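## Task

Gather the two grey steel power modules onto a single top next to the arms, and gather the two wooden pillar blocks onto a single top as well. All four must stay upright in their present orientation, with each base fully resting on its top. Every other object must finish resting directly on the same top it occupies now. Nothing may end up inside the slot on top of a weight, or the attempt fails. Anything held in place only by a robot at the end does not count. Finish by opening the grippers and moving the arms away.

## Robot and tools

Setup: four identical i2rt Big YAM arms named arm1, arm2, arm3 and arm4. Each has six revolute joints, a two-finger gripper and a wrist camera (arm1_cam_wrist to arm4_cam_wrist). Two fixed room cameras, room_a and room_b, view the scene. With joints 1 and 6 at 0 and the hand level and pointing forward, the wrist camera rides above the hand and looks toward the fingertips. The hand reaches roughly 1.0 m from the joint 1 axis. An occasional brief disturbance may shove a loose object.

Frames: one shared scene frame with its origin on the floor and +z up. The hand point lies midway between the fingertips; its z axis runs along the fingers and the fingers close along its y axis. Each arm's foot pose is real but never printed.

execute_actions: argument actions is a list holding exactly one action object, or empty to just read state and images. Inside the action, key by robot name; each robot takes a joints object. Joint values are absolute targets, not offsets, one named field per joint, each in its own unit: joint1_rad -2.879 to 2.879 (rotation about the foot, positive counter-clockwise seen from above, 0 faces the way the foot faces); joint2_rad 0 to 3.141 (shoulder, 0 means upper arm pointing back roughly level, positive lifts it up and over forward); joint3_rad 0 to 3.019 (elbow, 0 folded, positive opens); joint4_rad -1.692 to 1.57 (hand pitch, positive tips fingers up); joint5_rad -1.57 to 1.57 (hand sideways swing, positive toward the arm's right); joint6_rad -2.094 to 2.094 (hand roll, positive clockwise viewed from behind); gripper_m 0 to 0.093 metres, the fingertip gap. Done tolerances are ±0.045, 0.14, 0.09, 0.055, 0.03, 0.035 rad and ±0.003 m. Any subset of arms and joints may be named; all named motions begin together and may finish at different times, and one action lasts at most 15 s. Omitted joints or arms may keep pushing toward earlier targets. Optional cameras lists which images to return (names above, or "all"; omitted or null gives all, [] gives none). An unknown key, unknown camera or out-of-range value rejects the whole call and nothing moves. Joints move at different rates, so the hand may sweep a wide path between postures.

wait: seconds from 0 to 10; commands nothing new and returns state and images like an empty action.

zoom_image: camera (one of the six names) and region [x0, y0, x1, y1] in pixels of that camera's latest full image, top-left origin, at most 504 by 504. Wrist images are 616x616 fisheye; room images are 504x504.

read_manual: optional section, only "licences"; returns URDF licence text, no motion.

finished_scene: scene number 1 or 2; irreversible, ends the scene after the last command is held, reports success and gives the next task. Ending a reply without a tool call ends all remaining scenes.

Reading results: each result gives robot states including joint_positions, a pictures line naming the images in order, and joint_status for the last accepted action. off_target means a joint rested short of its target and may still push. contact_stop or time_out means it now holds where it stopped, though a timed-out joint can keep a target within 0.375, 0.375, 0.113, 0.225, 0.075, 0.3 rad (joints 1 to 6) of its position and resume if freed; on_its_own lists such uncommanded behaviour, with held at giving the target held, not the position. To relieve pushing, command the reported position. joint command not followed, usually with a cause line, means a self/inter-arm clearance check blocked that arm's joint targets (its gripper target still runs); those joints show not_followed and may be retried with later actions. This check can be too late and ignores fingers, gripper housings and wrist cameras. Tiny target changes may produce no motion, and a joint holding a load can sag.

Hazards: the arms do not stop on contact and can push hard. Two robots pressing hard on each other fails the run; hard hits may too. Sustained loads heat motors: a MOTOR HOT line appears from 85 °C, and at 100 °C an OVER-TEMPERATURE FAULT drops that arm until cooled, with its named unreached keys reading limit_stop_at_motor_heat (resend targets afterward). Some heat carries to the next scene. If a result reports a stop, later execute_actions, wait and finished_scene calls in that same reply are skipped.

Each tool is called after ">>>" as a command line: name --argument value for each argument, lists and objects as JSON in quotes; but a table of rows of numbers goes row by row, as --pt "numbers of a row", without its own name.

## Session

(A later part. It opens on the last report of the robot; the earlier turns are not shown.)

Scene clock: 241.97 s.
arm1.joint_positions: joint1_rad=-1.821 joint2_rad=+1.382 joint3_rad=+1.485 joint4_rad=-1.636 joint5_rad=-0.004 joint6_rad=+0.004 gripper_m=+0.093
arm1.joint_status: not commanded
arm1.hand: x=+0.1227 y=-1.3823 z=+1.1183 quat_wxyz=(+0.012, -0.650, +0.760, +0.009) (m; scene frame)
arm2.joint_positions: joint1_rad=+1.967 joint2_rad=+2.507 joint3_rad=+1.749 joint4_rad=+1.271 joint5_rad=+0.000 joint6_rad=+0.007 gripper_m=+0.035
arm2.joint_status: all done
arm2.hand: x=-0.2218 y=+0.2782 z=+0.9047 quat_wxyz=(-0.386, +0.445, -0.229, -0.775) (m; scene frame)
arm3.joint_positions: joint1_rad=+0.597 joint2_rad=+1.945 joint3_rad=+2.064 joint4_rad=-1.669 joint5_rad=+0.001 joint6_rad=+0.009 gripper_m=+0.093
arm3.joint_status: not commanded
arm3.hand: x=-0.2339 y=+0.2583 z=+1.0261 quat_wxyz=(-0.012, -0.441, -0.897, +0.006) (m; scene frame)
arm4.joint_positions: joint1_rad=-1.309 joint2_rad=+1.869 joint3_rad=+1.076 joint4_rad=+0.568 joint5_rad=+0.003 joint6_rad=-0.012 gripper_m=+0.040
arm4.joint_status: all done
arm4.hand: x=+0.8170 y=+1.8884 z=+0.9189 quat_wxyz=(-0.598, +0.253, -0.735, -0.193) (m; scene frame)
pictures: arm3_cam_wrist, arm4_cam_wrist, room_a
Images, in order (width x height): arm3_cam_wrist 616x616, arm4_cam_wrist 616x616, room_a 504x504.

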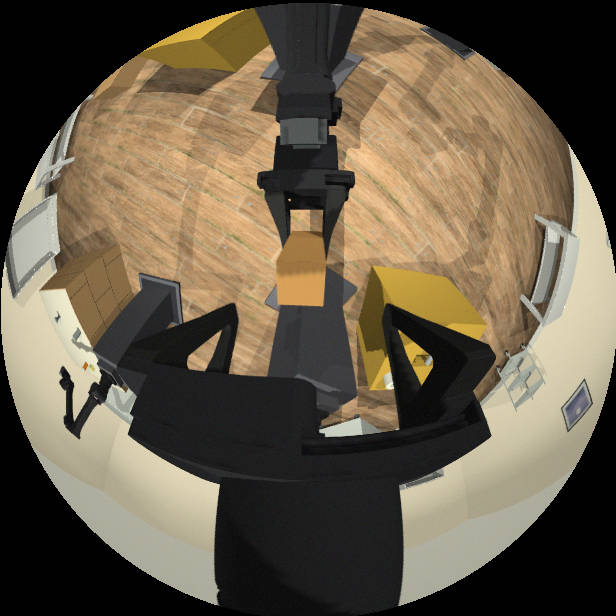

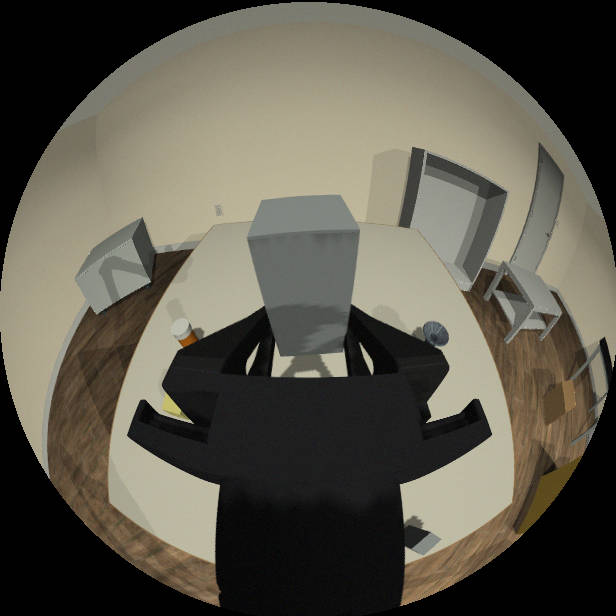

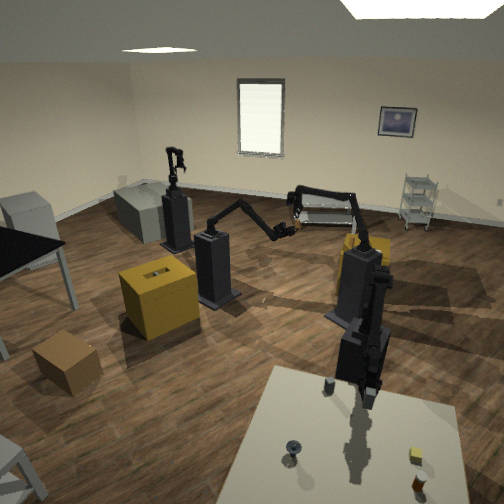

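>>> execute_actions --actions '[{"arm3":{"joints":{"joint1_rad":0.615,"joint3_rad":1.89,"joint4_rad":-1.495}},"arm4":{"joints":{"joint2_rad":2.58,"joint3_rad":1.32,"joint4_rad":1.135}}}]' --cameras '["arm3_cam_wrist","arm4_cam_wrist","room_a"]'

>>> zoom_image --camera "room_a" --region '[290, 350, 450, 504]'

Scene clock: 259.03 s.
arm1.joint_positions: joint1_rad=-1.821 joint2_rad=+1.382 joint3_rad=+1.485 joint4_rad=-1.636 joint5_rad=-0.004 joint6_rad=+0.004 gripper_m=+0.093
arm1.joint_status: not commanded
arm1.hand: x=+0.1227 y=-1.3823 z=+1.1183 quat_wxyz=(+0.012, -0.650, +0.760, +0.009) (m; scene frame)
arm2.joint_positions: joint1_rad=+1.967 joint2_rad=+2.507 joint3_rad=+1.749 joint4_rad=+1.271 joint5_rad=+0.000 joint6_rad=+0.007 gripper_m=+0.035
arm2.joint_status: not commanded
arm2.hand: x=-0.2218 y=+0.2782 z=+0.9047 quat_wxyz=(-0.386, +0.445, -0.229, -0.775) (m; scene frame)
arm3.joint_positions: joint1_rad=+0.599 joint2_rad=+1.945 joint3_rad=+1.888 joint4_rad=-1.513 joint5_rad=+0.001 joint6_rad=+0.009 gripper_m=+0.093
arm3.joint_status: all done
arm3.hand: x=-0.2348 y=+0.2607 z=+0.9586 quat_wxyz=(-0.003, -0.441, -0.898, +0.001) (m; scene frame)
arm4.joint_positions: joint1_rad=-1.309 joint2_rad=+2.578 joint3_rad=+1.308 joint4_rad=+1.130 joint5_rad=+0.003 joint6_rad=-0.008 gripper_m=+0.040
arm4.joint_status: all done
arm4.hand: x=+0.8442 y=+1.9068 z=+0.6499 quat_wxyz=(-0.629, +0.243, -0.710, -0.205) (m; scene frame)
pictures: arm3_cam_wrist, arm4_cam_wrist, room_a
Images, in order (width x height): arm3_cam_wrist 616x616, arm4_cam_wrist 616x616, room_a 504x504.

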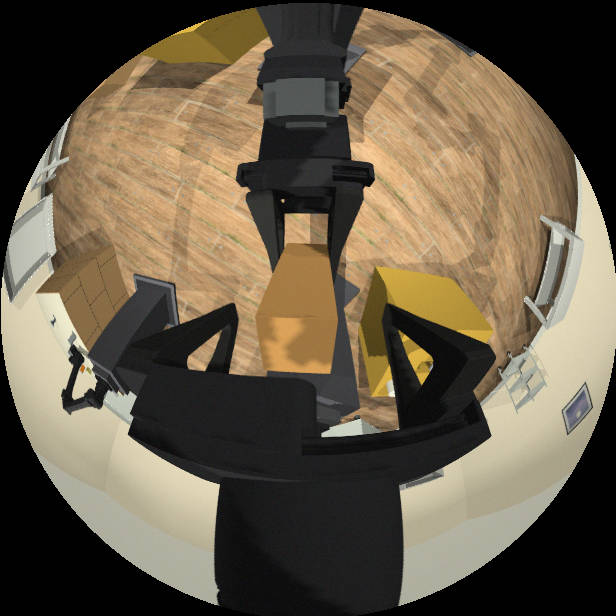

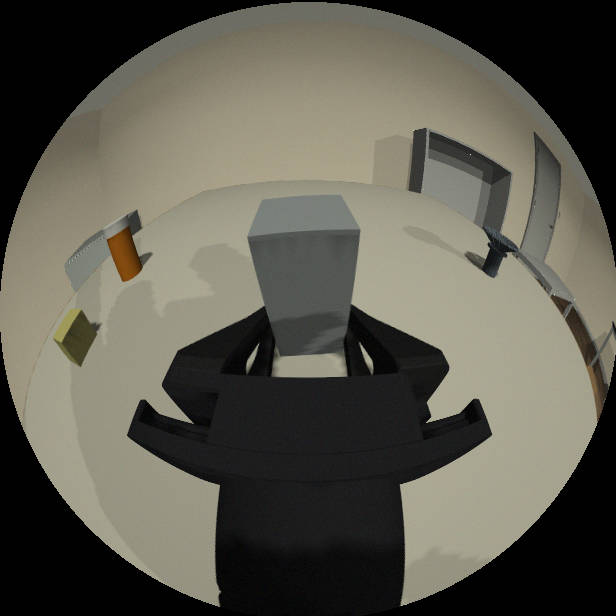

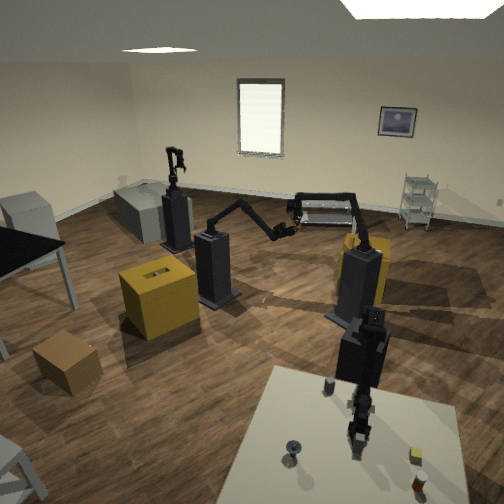

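Region (290, 350, 450, 504) of room_a's 504x504 image, scaled by 3.150, with more detail than that image has; it fills the top 485 rows of this view, and the rest is white.

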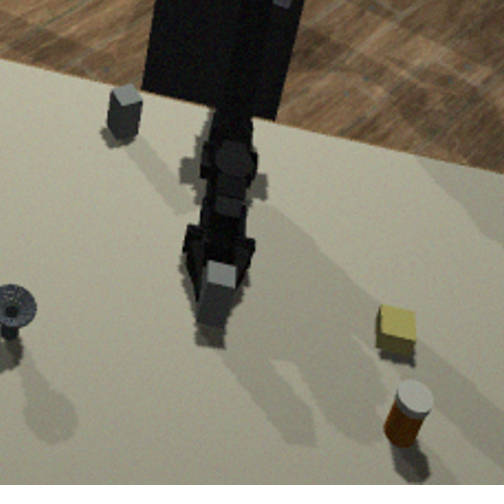

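>>> execute_actions --actions '[{"arm3":{"joints":{"joint1_rad":0.62,"gripper_m":0.02}},"arm4":{"joints":{"joint2_rad":2.63}}}]' --cameras '["arm4_cam_wrist"]'

Scene clock: 268.60 s.
arm1.joint_positions: joint1_rad=-1.821 joint2_rad=+1.382 joint3_rad=+1.485 joint4_rad=-1.636 joint5_rad=-0.004 joint6_rad=+0.004 gripper_m=+0.093
arm1.joint_status: not commanded
arm1.hand: x=+0.1227 y=-1.3823 z=+1.1183 quat_wxyz=(+0.012, -0.650, +0.760, +0.009) (m; scene frame)
arm2.joint_positions: joint1_rad=+1.968 joint2_rad=+2.507 joint3_rad=+1.749 joint4_rad=+1.272 joint5_rad=-0.005 joint6_rad=+0.005 gripper_m=+0.035
arm2.joint_status: not commanded
arm2.hand: x=-0.2232 y=+0.2770 z=+0.9050 quat_wxyz=(-0.385, +0.446, -0.226, -0.776) (m; scene frame)
arm3.joint_positions: joint1_rad=+0.605 joint2_rad=+1.945 joint3_rad=+1.888 joint4_rad=-1.512 joint5_rad=+0.002 joint6_rad=+0.013 gripper_m=+0.035
arm3.joint_status: gripper_m off_target (ended at +0.035, target +0.020); the others done
arm3.hand: x=-0.2316 y=+0.2630 z=+0.9586 quat_wxyz=(-0.003, -0.440, -0.898, +0.002) (m; scene frame)
arm4.joint_positions: joint1_rad=-1.309 joint2_rad=+2.581 joint3_rad=+1.308 joint4_rad=+1.131 joint5_rad=+0.003 joint6_rad=-0.008 gripper_m=+0.040
arm4.joint_status: all done
arm4.hand: x=+0.8437 y=+1.9063 z=+0.6480 quat_wxyz=(-0.628, +0.243, -0.710, -0.204) (m; scene frame)
pictures: arm4_cam_wrist
Images, in order (width x height): arm4_cam_wrist 616x616.

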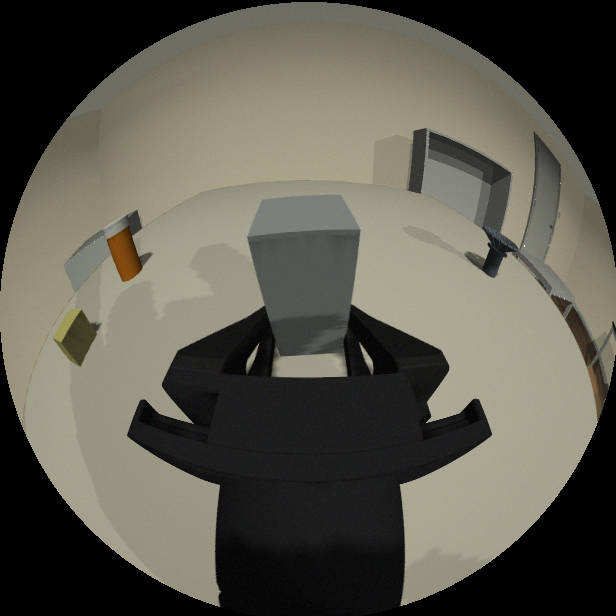

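>>> execute_actions --actions '[{"arm2":{"joints":{"gripper_m":0.093}},"arm4":{"joints":{"joint2_rad":2.545,"joint4_rad":1.035}}}]' --cameras '["arm4_cam_wrist","room_a"]'

>>> zoom_image --camera "room_a" --region '[320, 380, 410, 470]'

Scene clock: 276.53 s.
arm1.joint_positions: joint1_rad=-1.821 joint2_rad=+1.382 joint3_rad=+1.485 joint4_rad=-1.636 joint5_rad=-0.004 joint6_rad=+0.004 gripper_m=+0.093
arm1.joint_status: not commanded
arm1.hand: x=+0.1227 y=-1.3823 z=+1.1183 quat_wxyz=(+0.012, -0.650, +0.760, +0.009) (m; scene frame)
arm2.joint_positions: joint1_rad=+1.968 joint2_rad=+2.507 joint3_rad=+1.749 joint4_rad=+1.277 joint5_rad=-0.002 joint6_rad=+0.005 gripper_m=+0.093
arm2.joint_status: all done
arm2.hand: x=-0.2225 y=+0.2768 z=+0.9061 quat_wxyz=(-0.387, +0.444, -0.226, -0.776) (m; scene frame)
arm3.joint_positions: joint1_rad=+0.606 joint2_rad=+1.945 joint3_rad=+1.888 joint4_rad=-1.512 joint5_rad=+0.002 joint6_rad=+0.008 gripper_m=+0.035
arm3.joint_status: not commanded
arm3.hand: x=-0.2314 y=+0.2632 z=+0.9586 quat_wxyz=(-0.003, -0.438, -0.899, +0.002) (m; scene frame)
arm4.joint_positions: joint1_rad=-1.309 joint2_rad=+2.557 joint3_rad=+1.308 joint4_rad=+1.056 joint5_rad=+0.003 joint6_rad=-0.008 gripper_m=+0.040
arm4.joint_status: all done
arm4.hand: x=+0.8460 y=+1.9081 z=+0.6466 quat_wxyz=(-0.610, +0.249, -0.726, -0.198) (m; scene frame)
pictures: arm4_cam_wrist, room_a
Images, in order (width x height): arm4_cam_wrist 616x616, room_a 504x504.

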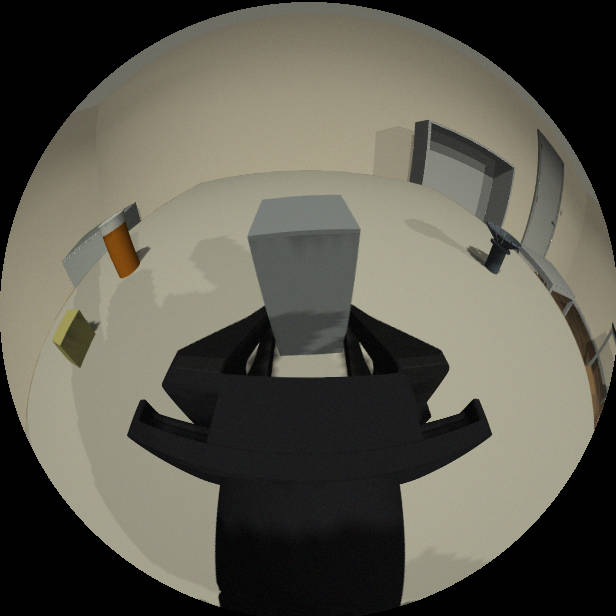

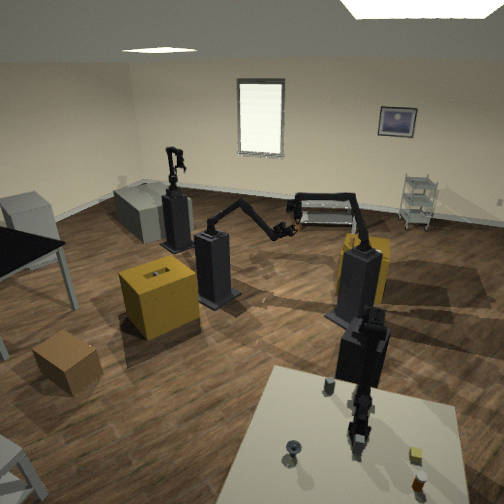

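Region (320, 380, 410, 470) of room_a's 504x504 image, scaled by 5.600, with more detail than that image has.

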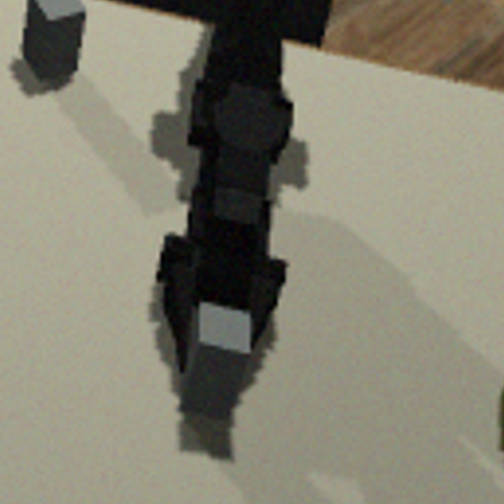

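>>> execute_actions --actions '[{"arm3":{"joints":{"joint2_rad":1.65,"joint4_rad":-1.68}},"arm4":{"joints":{"gripper_m":0.093}}}]' --cameras '["arm4_cam_wrist"]'

>>> execute_actions --actions '[{"arm3":{"joints":{"joint1_rad":-1.275,"joint2_rad":1.75,"joint3_rad":1.49,"joint4_rad":-1.3,"joint6_rad":0.55}},"arm4":{"joints":{"joint2_rad":2.0}}}]' --cameras '[]'

>>> execute_actions --actions '[{"arm3":{"joints":{"joint2_rad":2.265,"joint4_rad":-0.765}},"arm2":{"joints":{"joint2_rad":1.2,"joint3_rad":1.0,"joint4_rad":0}},"arm4":{"joints":{"joint2_rad":1.4,"joint4_rad":-1.3}}}]' --cameras '["arm3_cam_wrist","room_a"]'

Scene clock: 296.20 s.
arm1.joint_positions: joint1_rad=-1.821 joint2_rad=+1.382 joint3_rad=+1.485 joint4_rad=-1.636 joint5_rad=-0.004 joint6_rad=+0.004 gripper_m=+0.093
arm1.joint_status: not commanded
arm1.hand: x=+0.1227 y=-1.3823 z=+1.1183 quat_wxyz=(+0.012, -0.650, +0.760, +0.009) (m; scene frame)
arm2.joint_positions: joint1_rad=+1.968 joint2_rad=+2.507 joint3_rad=+1.749 joint4_rad=+1.277 joint5_rad=-0.002 joint6_rad=+0.005 gripper_m=+0.093
arm2.joint_status: not commanded
arm2.hand: x=-0.2225 y=+0.2768 z=+0.9061 quat_wxyz=(-0.387, +0.444, -0.226, -0.776) (m; scene frame)
arm3.joint_positions: joint1_rad=+0.606 joint2_rad=+1.664 joint3_rad=+1.873 joint4_rad=-1.667 joint5_rad=+0.002 joint6_rad=+0.008 gripper_m=+0.035
arm3.joint_status: all done
arm3.hand: x=-0.2813 y=+0.3254 z=+1.1042 quat_wxyz=(-0.054, -0.437, -0.898, +0.026) (m; scene frame)
arm4.joint_positions: joint1_rad=-1.309 joint2_rad=+2.557 joint3_rad=+1.308 joint4_rad=+1.052 joint5_rad=+0.003 joint6_rad=-0.006 gripper_m=+0.093
arm4.joint_status: all done
arm4.hand: x=+0.8459 y=+1.9080 z=+0.6456 quat_wxyz=(-0.608, +0.248, -0.728, -0.198) (m; scene frame)
pictures: arm4_cam_wrist
Images, in order (width x height): arm4_cam_wrist 616x616.

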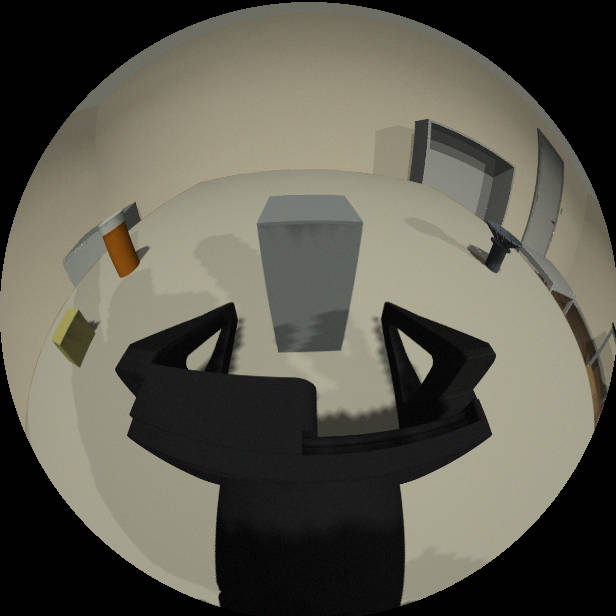

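Scene clock: 298.20 s.
arm1.joint_positions: joint1_rad=-1.821 joint2_rad=+1.382 joint3_rad=+1.485 joint4_rad=-1.636 joint5_rad=-0.004 joint6_rad=+0.004 gripper_m=+0.093
arm1.joint_status: not commanded
arm1.hand: x=+0.1227 y=-1.3823 z=+1.1183 quat_wxyz=(+0.012, -0.650, +0.760, +0.009) (m; scene frame)
arm2.joint_positions: joint1_rad=+1.968 joint2_rad=+2.507 joint3_rad=+1.749 joint4_rad=+1.277 joint5_rad=-0.002 joint6_rad=+0.005 gripper_m=+0.093
arm2.joint_status: not commanded
arm2.hand: x=-0.2225 y=+0.2768 z=+0.9061 quat_wxyz=(-0.387, +0.444, -0.226, -0.776) (m; scene frame)
arm3.joint_positions: joint1_rad=-1.283 joint2_rad=+1.769 joint3_rad=+1.487 joint4_rad=-1.305 joint5_rad=+0.000 joint6_rad=+0.542 gripper_m=+0.035
arm3.joint_status: all done
arm3.hand: x=-1.1006 y=+0.5539 z=+0.8991 quat_wxyz=(+0.002, -0.996, +0.093, -0.010) (m; scene frame)
arm4.joint_positions: joint1_rad=-1.309 joint2_rad=+2.002 joint3_rad=+1.310 joint4_rad=+1.034 joint5_rad=+0.003 joint6_rad=-0.006 gripper_m=+0.093
arm4.joint_status: all done
arm4.hand: x=+0.8641 y=+1.9253 z=+1.0584 quat_wxyz=(-0.780, +0.185, -0.540, -0.257) (m; scene frame)
pictures: none
No camera images: the call's "cameras" was empty. Leave "cameras" out to get every camera's image.

Scene clock: 300.37 s.
arm1.joint_positions: joint1_rad=-1.821 joint2_rad=+1.382 joint3_rad=+1.485 joint4_rad=-1.636 joint5_rad=-0.004 joint6_rad=+0.004 gripper_m=+0.093
arm1.joint_status: not commanded
arm1.hand: x=+0.1227 y=-1.3823 z=+1.1183 quat_wxyz=(+0.012, -0.650, +0.760, +0.009) (m; scene frame)
arm2.joint_positions: joint1_rad=+1.968 joint2_rad=+1.190 joint3_rad=+1.001 joint4_rad=+0.008 joint5_rad=-0.002 joint6_rad=+0.005 gripper_m=+0.093
arm2.joint_status: all done
arm2.hand: x=-0.0435 y=+0.0371 z=+1.1348 quat_wxyz=(-0.286, +0.682, -0.347, -0.577) (m; scene frame)
arm3.joint_positions: joint1_rad=-1.282 joint2_rad=+2.279 joint3_rad=+1.472 joint4_rad=-0.781 joint5_rad=+0.004 joint6_rad=+0.543 gripper_m=+0.034
arm3.joint_status: all done
arm3.hand: x=-1.1503 y=+0.5342 z=+0.6153 quat_wxyz=(+0.003, -0.996, +0.093, -0.009) (m; scene frame)
arm4.joint_positions: joint1_rad=-1.309 joint2_rad=+1.417 joint3_rad=+1.299 joint4_rad=-1.289 joint5_rad=+0.003 joint6_rad=-0.006 gripper_m=+0.093
arm4.joint_status: all done
arm4.hand: x=+0.6121 y=+1.7337 z=+0.9971 quat_wxyz=(-0.085, +0.321, -0.943, -0.023) (m; scene frame)
pictures: arm3_cam_wrist, room_a
Images, in order (width x height): arm3_cam_wrist 616x616, room_a 504x504.

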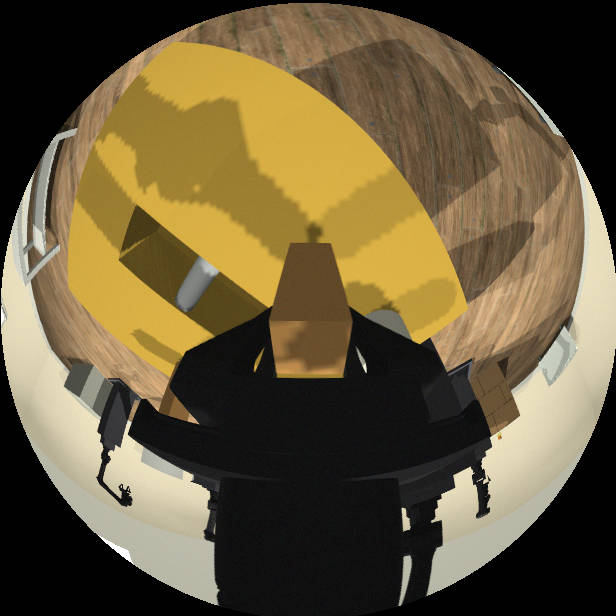

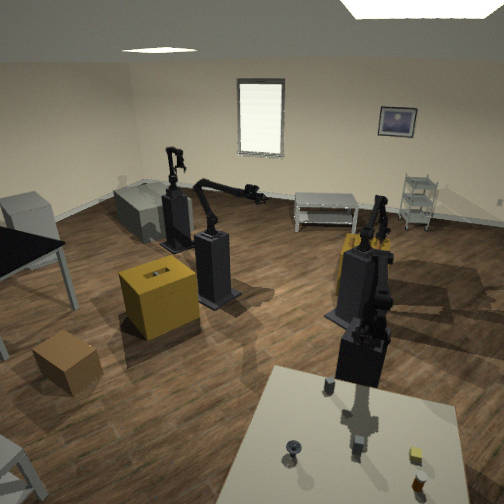

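Module stands. Lower the pillar.

>>> execute_actions --actions '[{"arm3":{"joints":{"joint2_rad":2.325,"joint4_rad":-0.72}}}]' --cameras '[]'

>>> execute_actions --actions '[{"arm3":{"joints":{"joint2_rad":2.355}}}]' --cameras '["arm3_cam_wrist"]'

Scene clock: 314.13 s.
arm1.joint_positions: joint1_rad=-1.821 joint2_rad=+1.382 joint3_rad=+1.485 joint4_rad=-1.636 joint5_rad=-0.004 joint6_rad=+0.004 gripper_m=+0.093
arm1.joint_status: not commanded
arm1.hand: x=+0.1227 y=-1.3823 z=+1.1183 quat_wxyz=(+0.012, -0.650, +0.760, +0.009) (m; scene frame)
arm2.joint_positions: joint1_rad=+1.968 joint2_rad=+1.190 joint3_rad=+1.001 joint4_rad=+0.008 joint5_rad=-0.002 joint6_rad=+0.005 gripper_m=+0.093
arm2.joint_status: not commanded
arm2.hand: x=-0.0435 y=+0.0371 z=+1.1348 quat_wxyz=(-0.286, +0.682, -0.347, -0.577) (m; scene frame)
arm3.joint_positions: joint1_rad=-1.282 joint2_rad=+2.302 joint3_rad=+1.474 joint4_rad=-0.734 joint5_rad=+0.002 joint6_rad=+0.543 gripper_m=+0.034
arm3.joint_status: all done
arm3.hand: x=-1.1553 y=+0.5320 z=+0.6025 quat_wxyz=(-0.003, -0.996, +0.093, +0.002) (m; scene frame)
arm4.joint_positions: joint1_rad=-1.309 joint2_rad=+1.417 joint3_rad=+1.299 joint4_rad=-1.289 joint5_rad=+0.003 joint6_rad=-0.006 gripper_m=+0.093
arm4.joint_status: not commanded
arm4.hand: x=+0.6121 y=+1.7337 z=+0.9971 quat_wxyz=(-0.085, +0.321, -0.943, -0.023) (m; scene frame)
pictures: none
No camera images: the call's "cameras" was empty. Leave "cameras" out to get every camera's image.

Scene clock: 314.63 s.
arm1.joint_positions: joint1_rad=-1.821 joint2_rad=+1.382 joint3_rad=+1.485 joint4_rad=-1.636 joint5_rad=-0.004 joint6_rad=+0.004 gripper_m=+0.093
arm1.joint_status: not commanded
arm1.hand: x=+0.1227 y=-1.3823 z=+1.1183 quat_wxyz=(+0.012, -0.650, +0.760, +0.009) (m; scene frame)
arm2.joint_positions: joint1_rad=+1.968 joint2_rad=+1.190 joint3_rad=+1.001 joint4_rad=+0.008 joint5_rad=-0.002 joint6_rad=+0.005 gripper_m=+0.093
arm2.joint_status: not commanded
arm2.hand: x=-0.0435 y=+0.0371 z=+1.1348 quat_wxyz=(-0.286, +0.682, -0.347, -0.577) (m; scene frame)
arm3.joint_positions: joint1_rad=-1.282 joint2_rad=+2.303 joint3_rad=+1.474 joint4_rad=-0.734 joint5_rad=+0.002 joint6_rad=+0.543 gripper_m=+0.034
arm3.joint_status: all done
arm3.hand: x=-1.1549 y=+0.5322 z=+0.6016 quat_wxyz=(-0.002, -0.996, +0.093, +0.001) (m; scene frame)
arm4.joint_positions: joint1_rad=-1.309 joint2_rad=+1.417 joint3_rad=+1.299 joint4_rad=-1.289 joint5_rad=+0.003 joint6_rad=-0.006 gripper_m=+0.093
arm4.joint_status: not commanded
arm4.hand: x=+0.6121 y=+1.7337 z=+0.9971 quat_wxyz=(-0.085, +0.321, -0.943, -0.023) (m; scene frame)
pictures: arm3_cam_wrist
Images, in order (width x height): arm3_cam_wrist 616x616.

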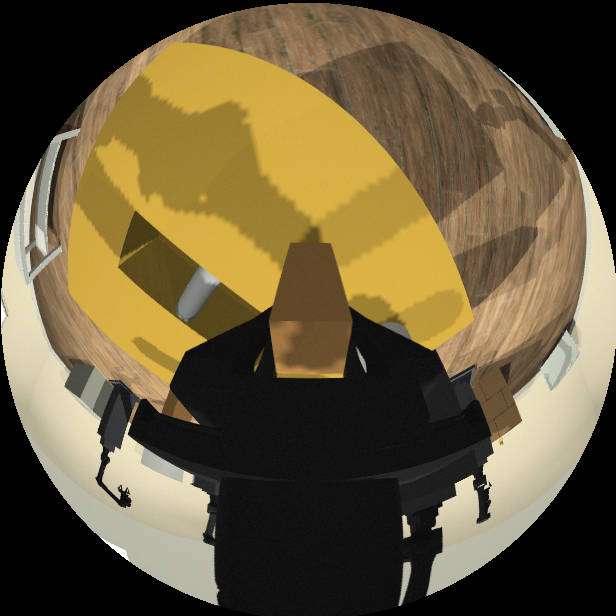

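>>> execute_actions --actions '[{"arm3":{"joints":{"joint2_rad":2.305,"gripper_m":0.093}}}]' --cameras '[]'

>>> execute_actions --actions '[{"arm3":{"joints":{"joint2_rad":1.75,"joint4_rad":-1.29}}}]' --cameras '["arm3_cam_wrist","arm4_cam_wrist","room_b"]'

Scene clock: 322.47 s.
arm1.joint_positions: joint1_rad=-1.821 joint2_rad=+1.382 joint3_rad=+1.485 joint4_rad=-1.636 joint5_rad=-0.004 joint6_rad=+0.004 gripper_m=+0.093
arm1.joint_status: not commanded
arm1.hand: x=+0.1227 y=-1.3823 z=+1.1183 quat_wxyz=(+0.012, -0.650, +0.760, +0.009) (m; scene frame)
arm2.joint_positions: joint1_rad=+1.968 joint2_rad=+1.190 joint3_rad=+1.001 joint4_rad=+0.008 joint5_rad=-0.002 joint6_rad=+0.005 gripper_m=+0.093
arm2.joint_status: not commanded
arm2.hand: x=-0.0435 y=+0.0371 z=+1.1348 quat_wxyz=(-0.286, +0.682, -0.347, -0.577) (m; scene frame)
arm3.joint_positions: joint1_rad=-1.282 joint2_rad=+2.304 joint3_rad=+1.474 joint4_rad=-0.734 joint5_rad=+0.002 joint6_rad=+0.543 gripper_m=+0.093
arm3.joint_status: all done
arm3.hand: x=-1.1547 y=+0.5322 z=+0.6012 quat_wxyz=(-0.002, -0.996, +0.093, +0.001) (m; scene frame)
arm4.joint_positions: joint1_rad=-1.309 joint2_rad=+1.417 joint3_rad=+1.299 joint4_rad=-1.289 joint5_rad=+0.003 joint6_rad=-0.006 gripper_m=+0.093
arm4.joint_status: not commanded
arm4.hand: x=+0.6121 y=+1.7337 z=+0.9971 quat_wxyz=(-0.085, +0.321, -0.943, -0.023) (m; scene frame)
pictures: none
No camera images: the call's "cameras" was empty. Leave "cameras" out to get every camera's image.

Scene clock: 323.93 s.
arm1.joint_positions: joint1_rad=-1.821 joint2_rad=+1.382 joint3_rad=+1.485 joint4_rad=-1.636 joint5_rad=-0.004 joint6_rad=+0.004 gripper_m=+0.093
arm1.joint_status: not commanded
arm1.hand: x=+0.1227 y=-1.3823 z=+1.1183 quat_wxyz=(+0.012, -0.650, +0.760, +0.009) (m; scene frame)
arm2.joint_positions: joint1_rad=+1.968 joint2_rad=+1.190 joint3_rad=+1.001 joint4_rad=+0.008 joint5_rad=-0.002 joint6_rad=+0.005 gripper_m=+0.093
arm2.joint_status: not commanded
arm2.hand: x=-0.0435 y=+0.0371 z=+1.1348 quat_wxyz=(-0.286, +0.682, -0.347, -0.577) (m; scene frame)
arm3.joint_positions: joint1_rad=-1.282 joint2_rad=+1.751 joint3_rad=+1.474 joint4_rad=-1.274 joint5_rad=+0.002 joint6_rad=+0.543 gripper_m=+0.093
arm3.joint_status: all done
arm3.hand: x=-1.1035 y=+0.5530 z=+0.9034 quat_wxyz=(-0.005, -0.996, +0.093, +0.007) (m; scene frame)
arm4.joint_positions: joint1_rad=-1.309 joint2_rad=+1.417 joint3_rad=+1.299 joint4_rad=-1.289 joint5_rad=+0.003 joint6_rad=-0.006 gripper_m=+0.093
arm4.joint_status: not commanded
arm4.hand: x=+0.6121 y=+1.7337 z=+0.9971 quat_wxyz=(-0.085, +0.321, -0.943, -0.023) (m; scene frame)
pictures: arm3_cam_wrist, arm4_cam_wrist, room_b
Images, in order (width x height): arm3_cam_wrist 616x616, arm4_cam_wrist 616x616, room_b 504x504.

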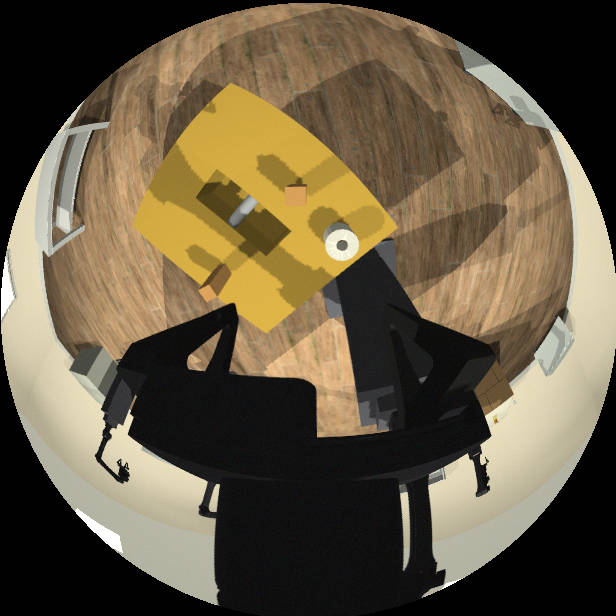

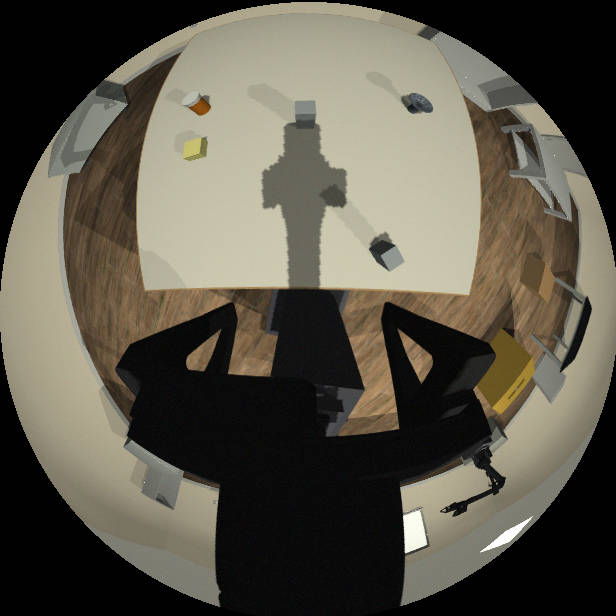

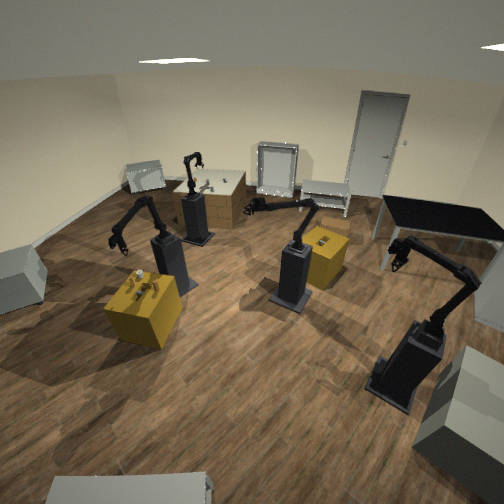

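>>> finished_scene --scene 2

The scene is finished: the task was done.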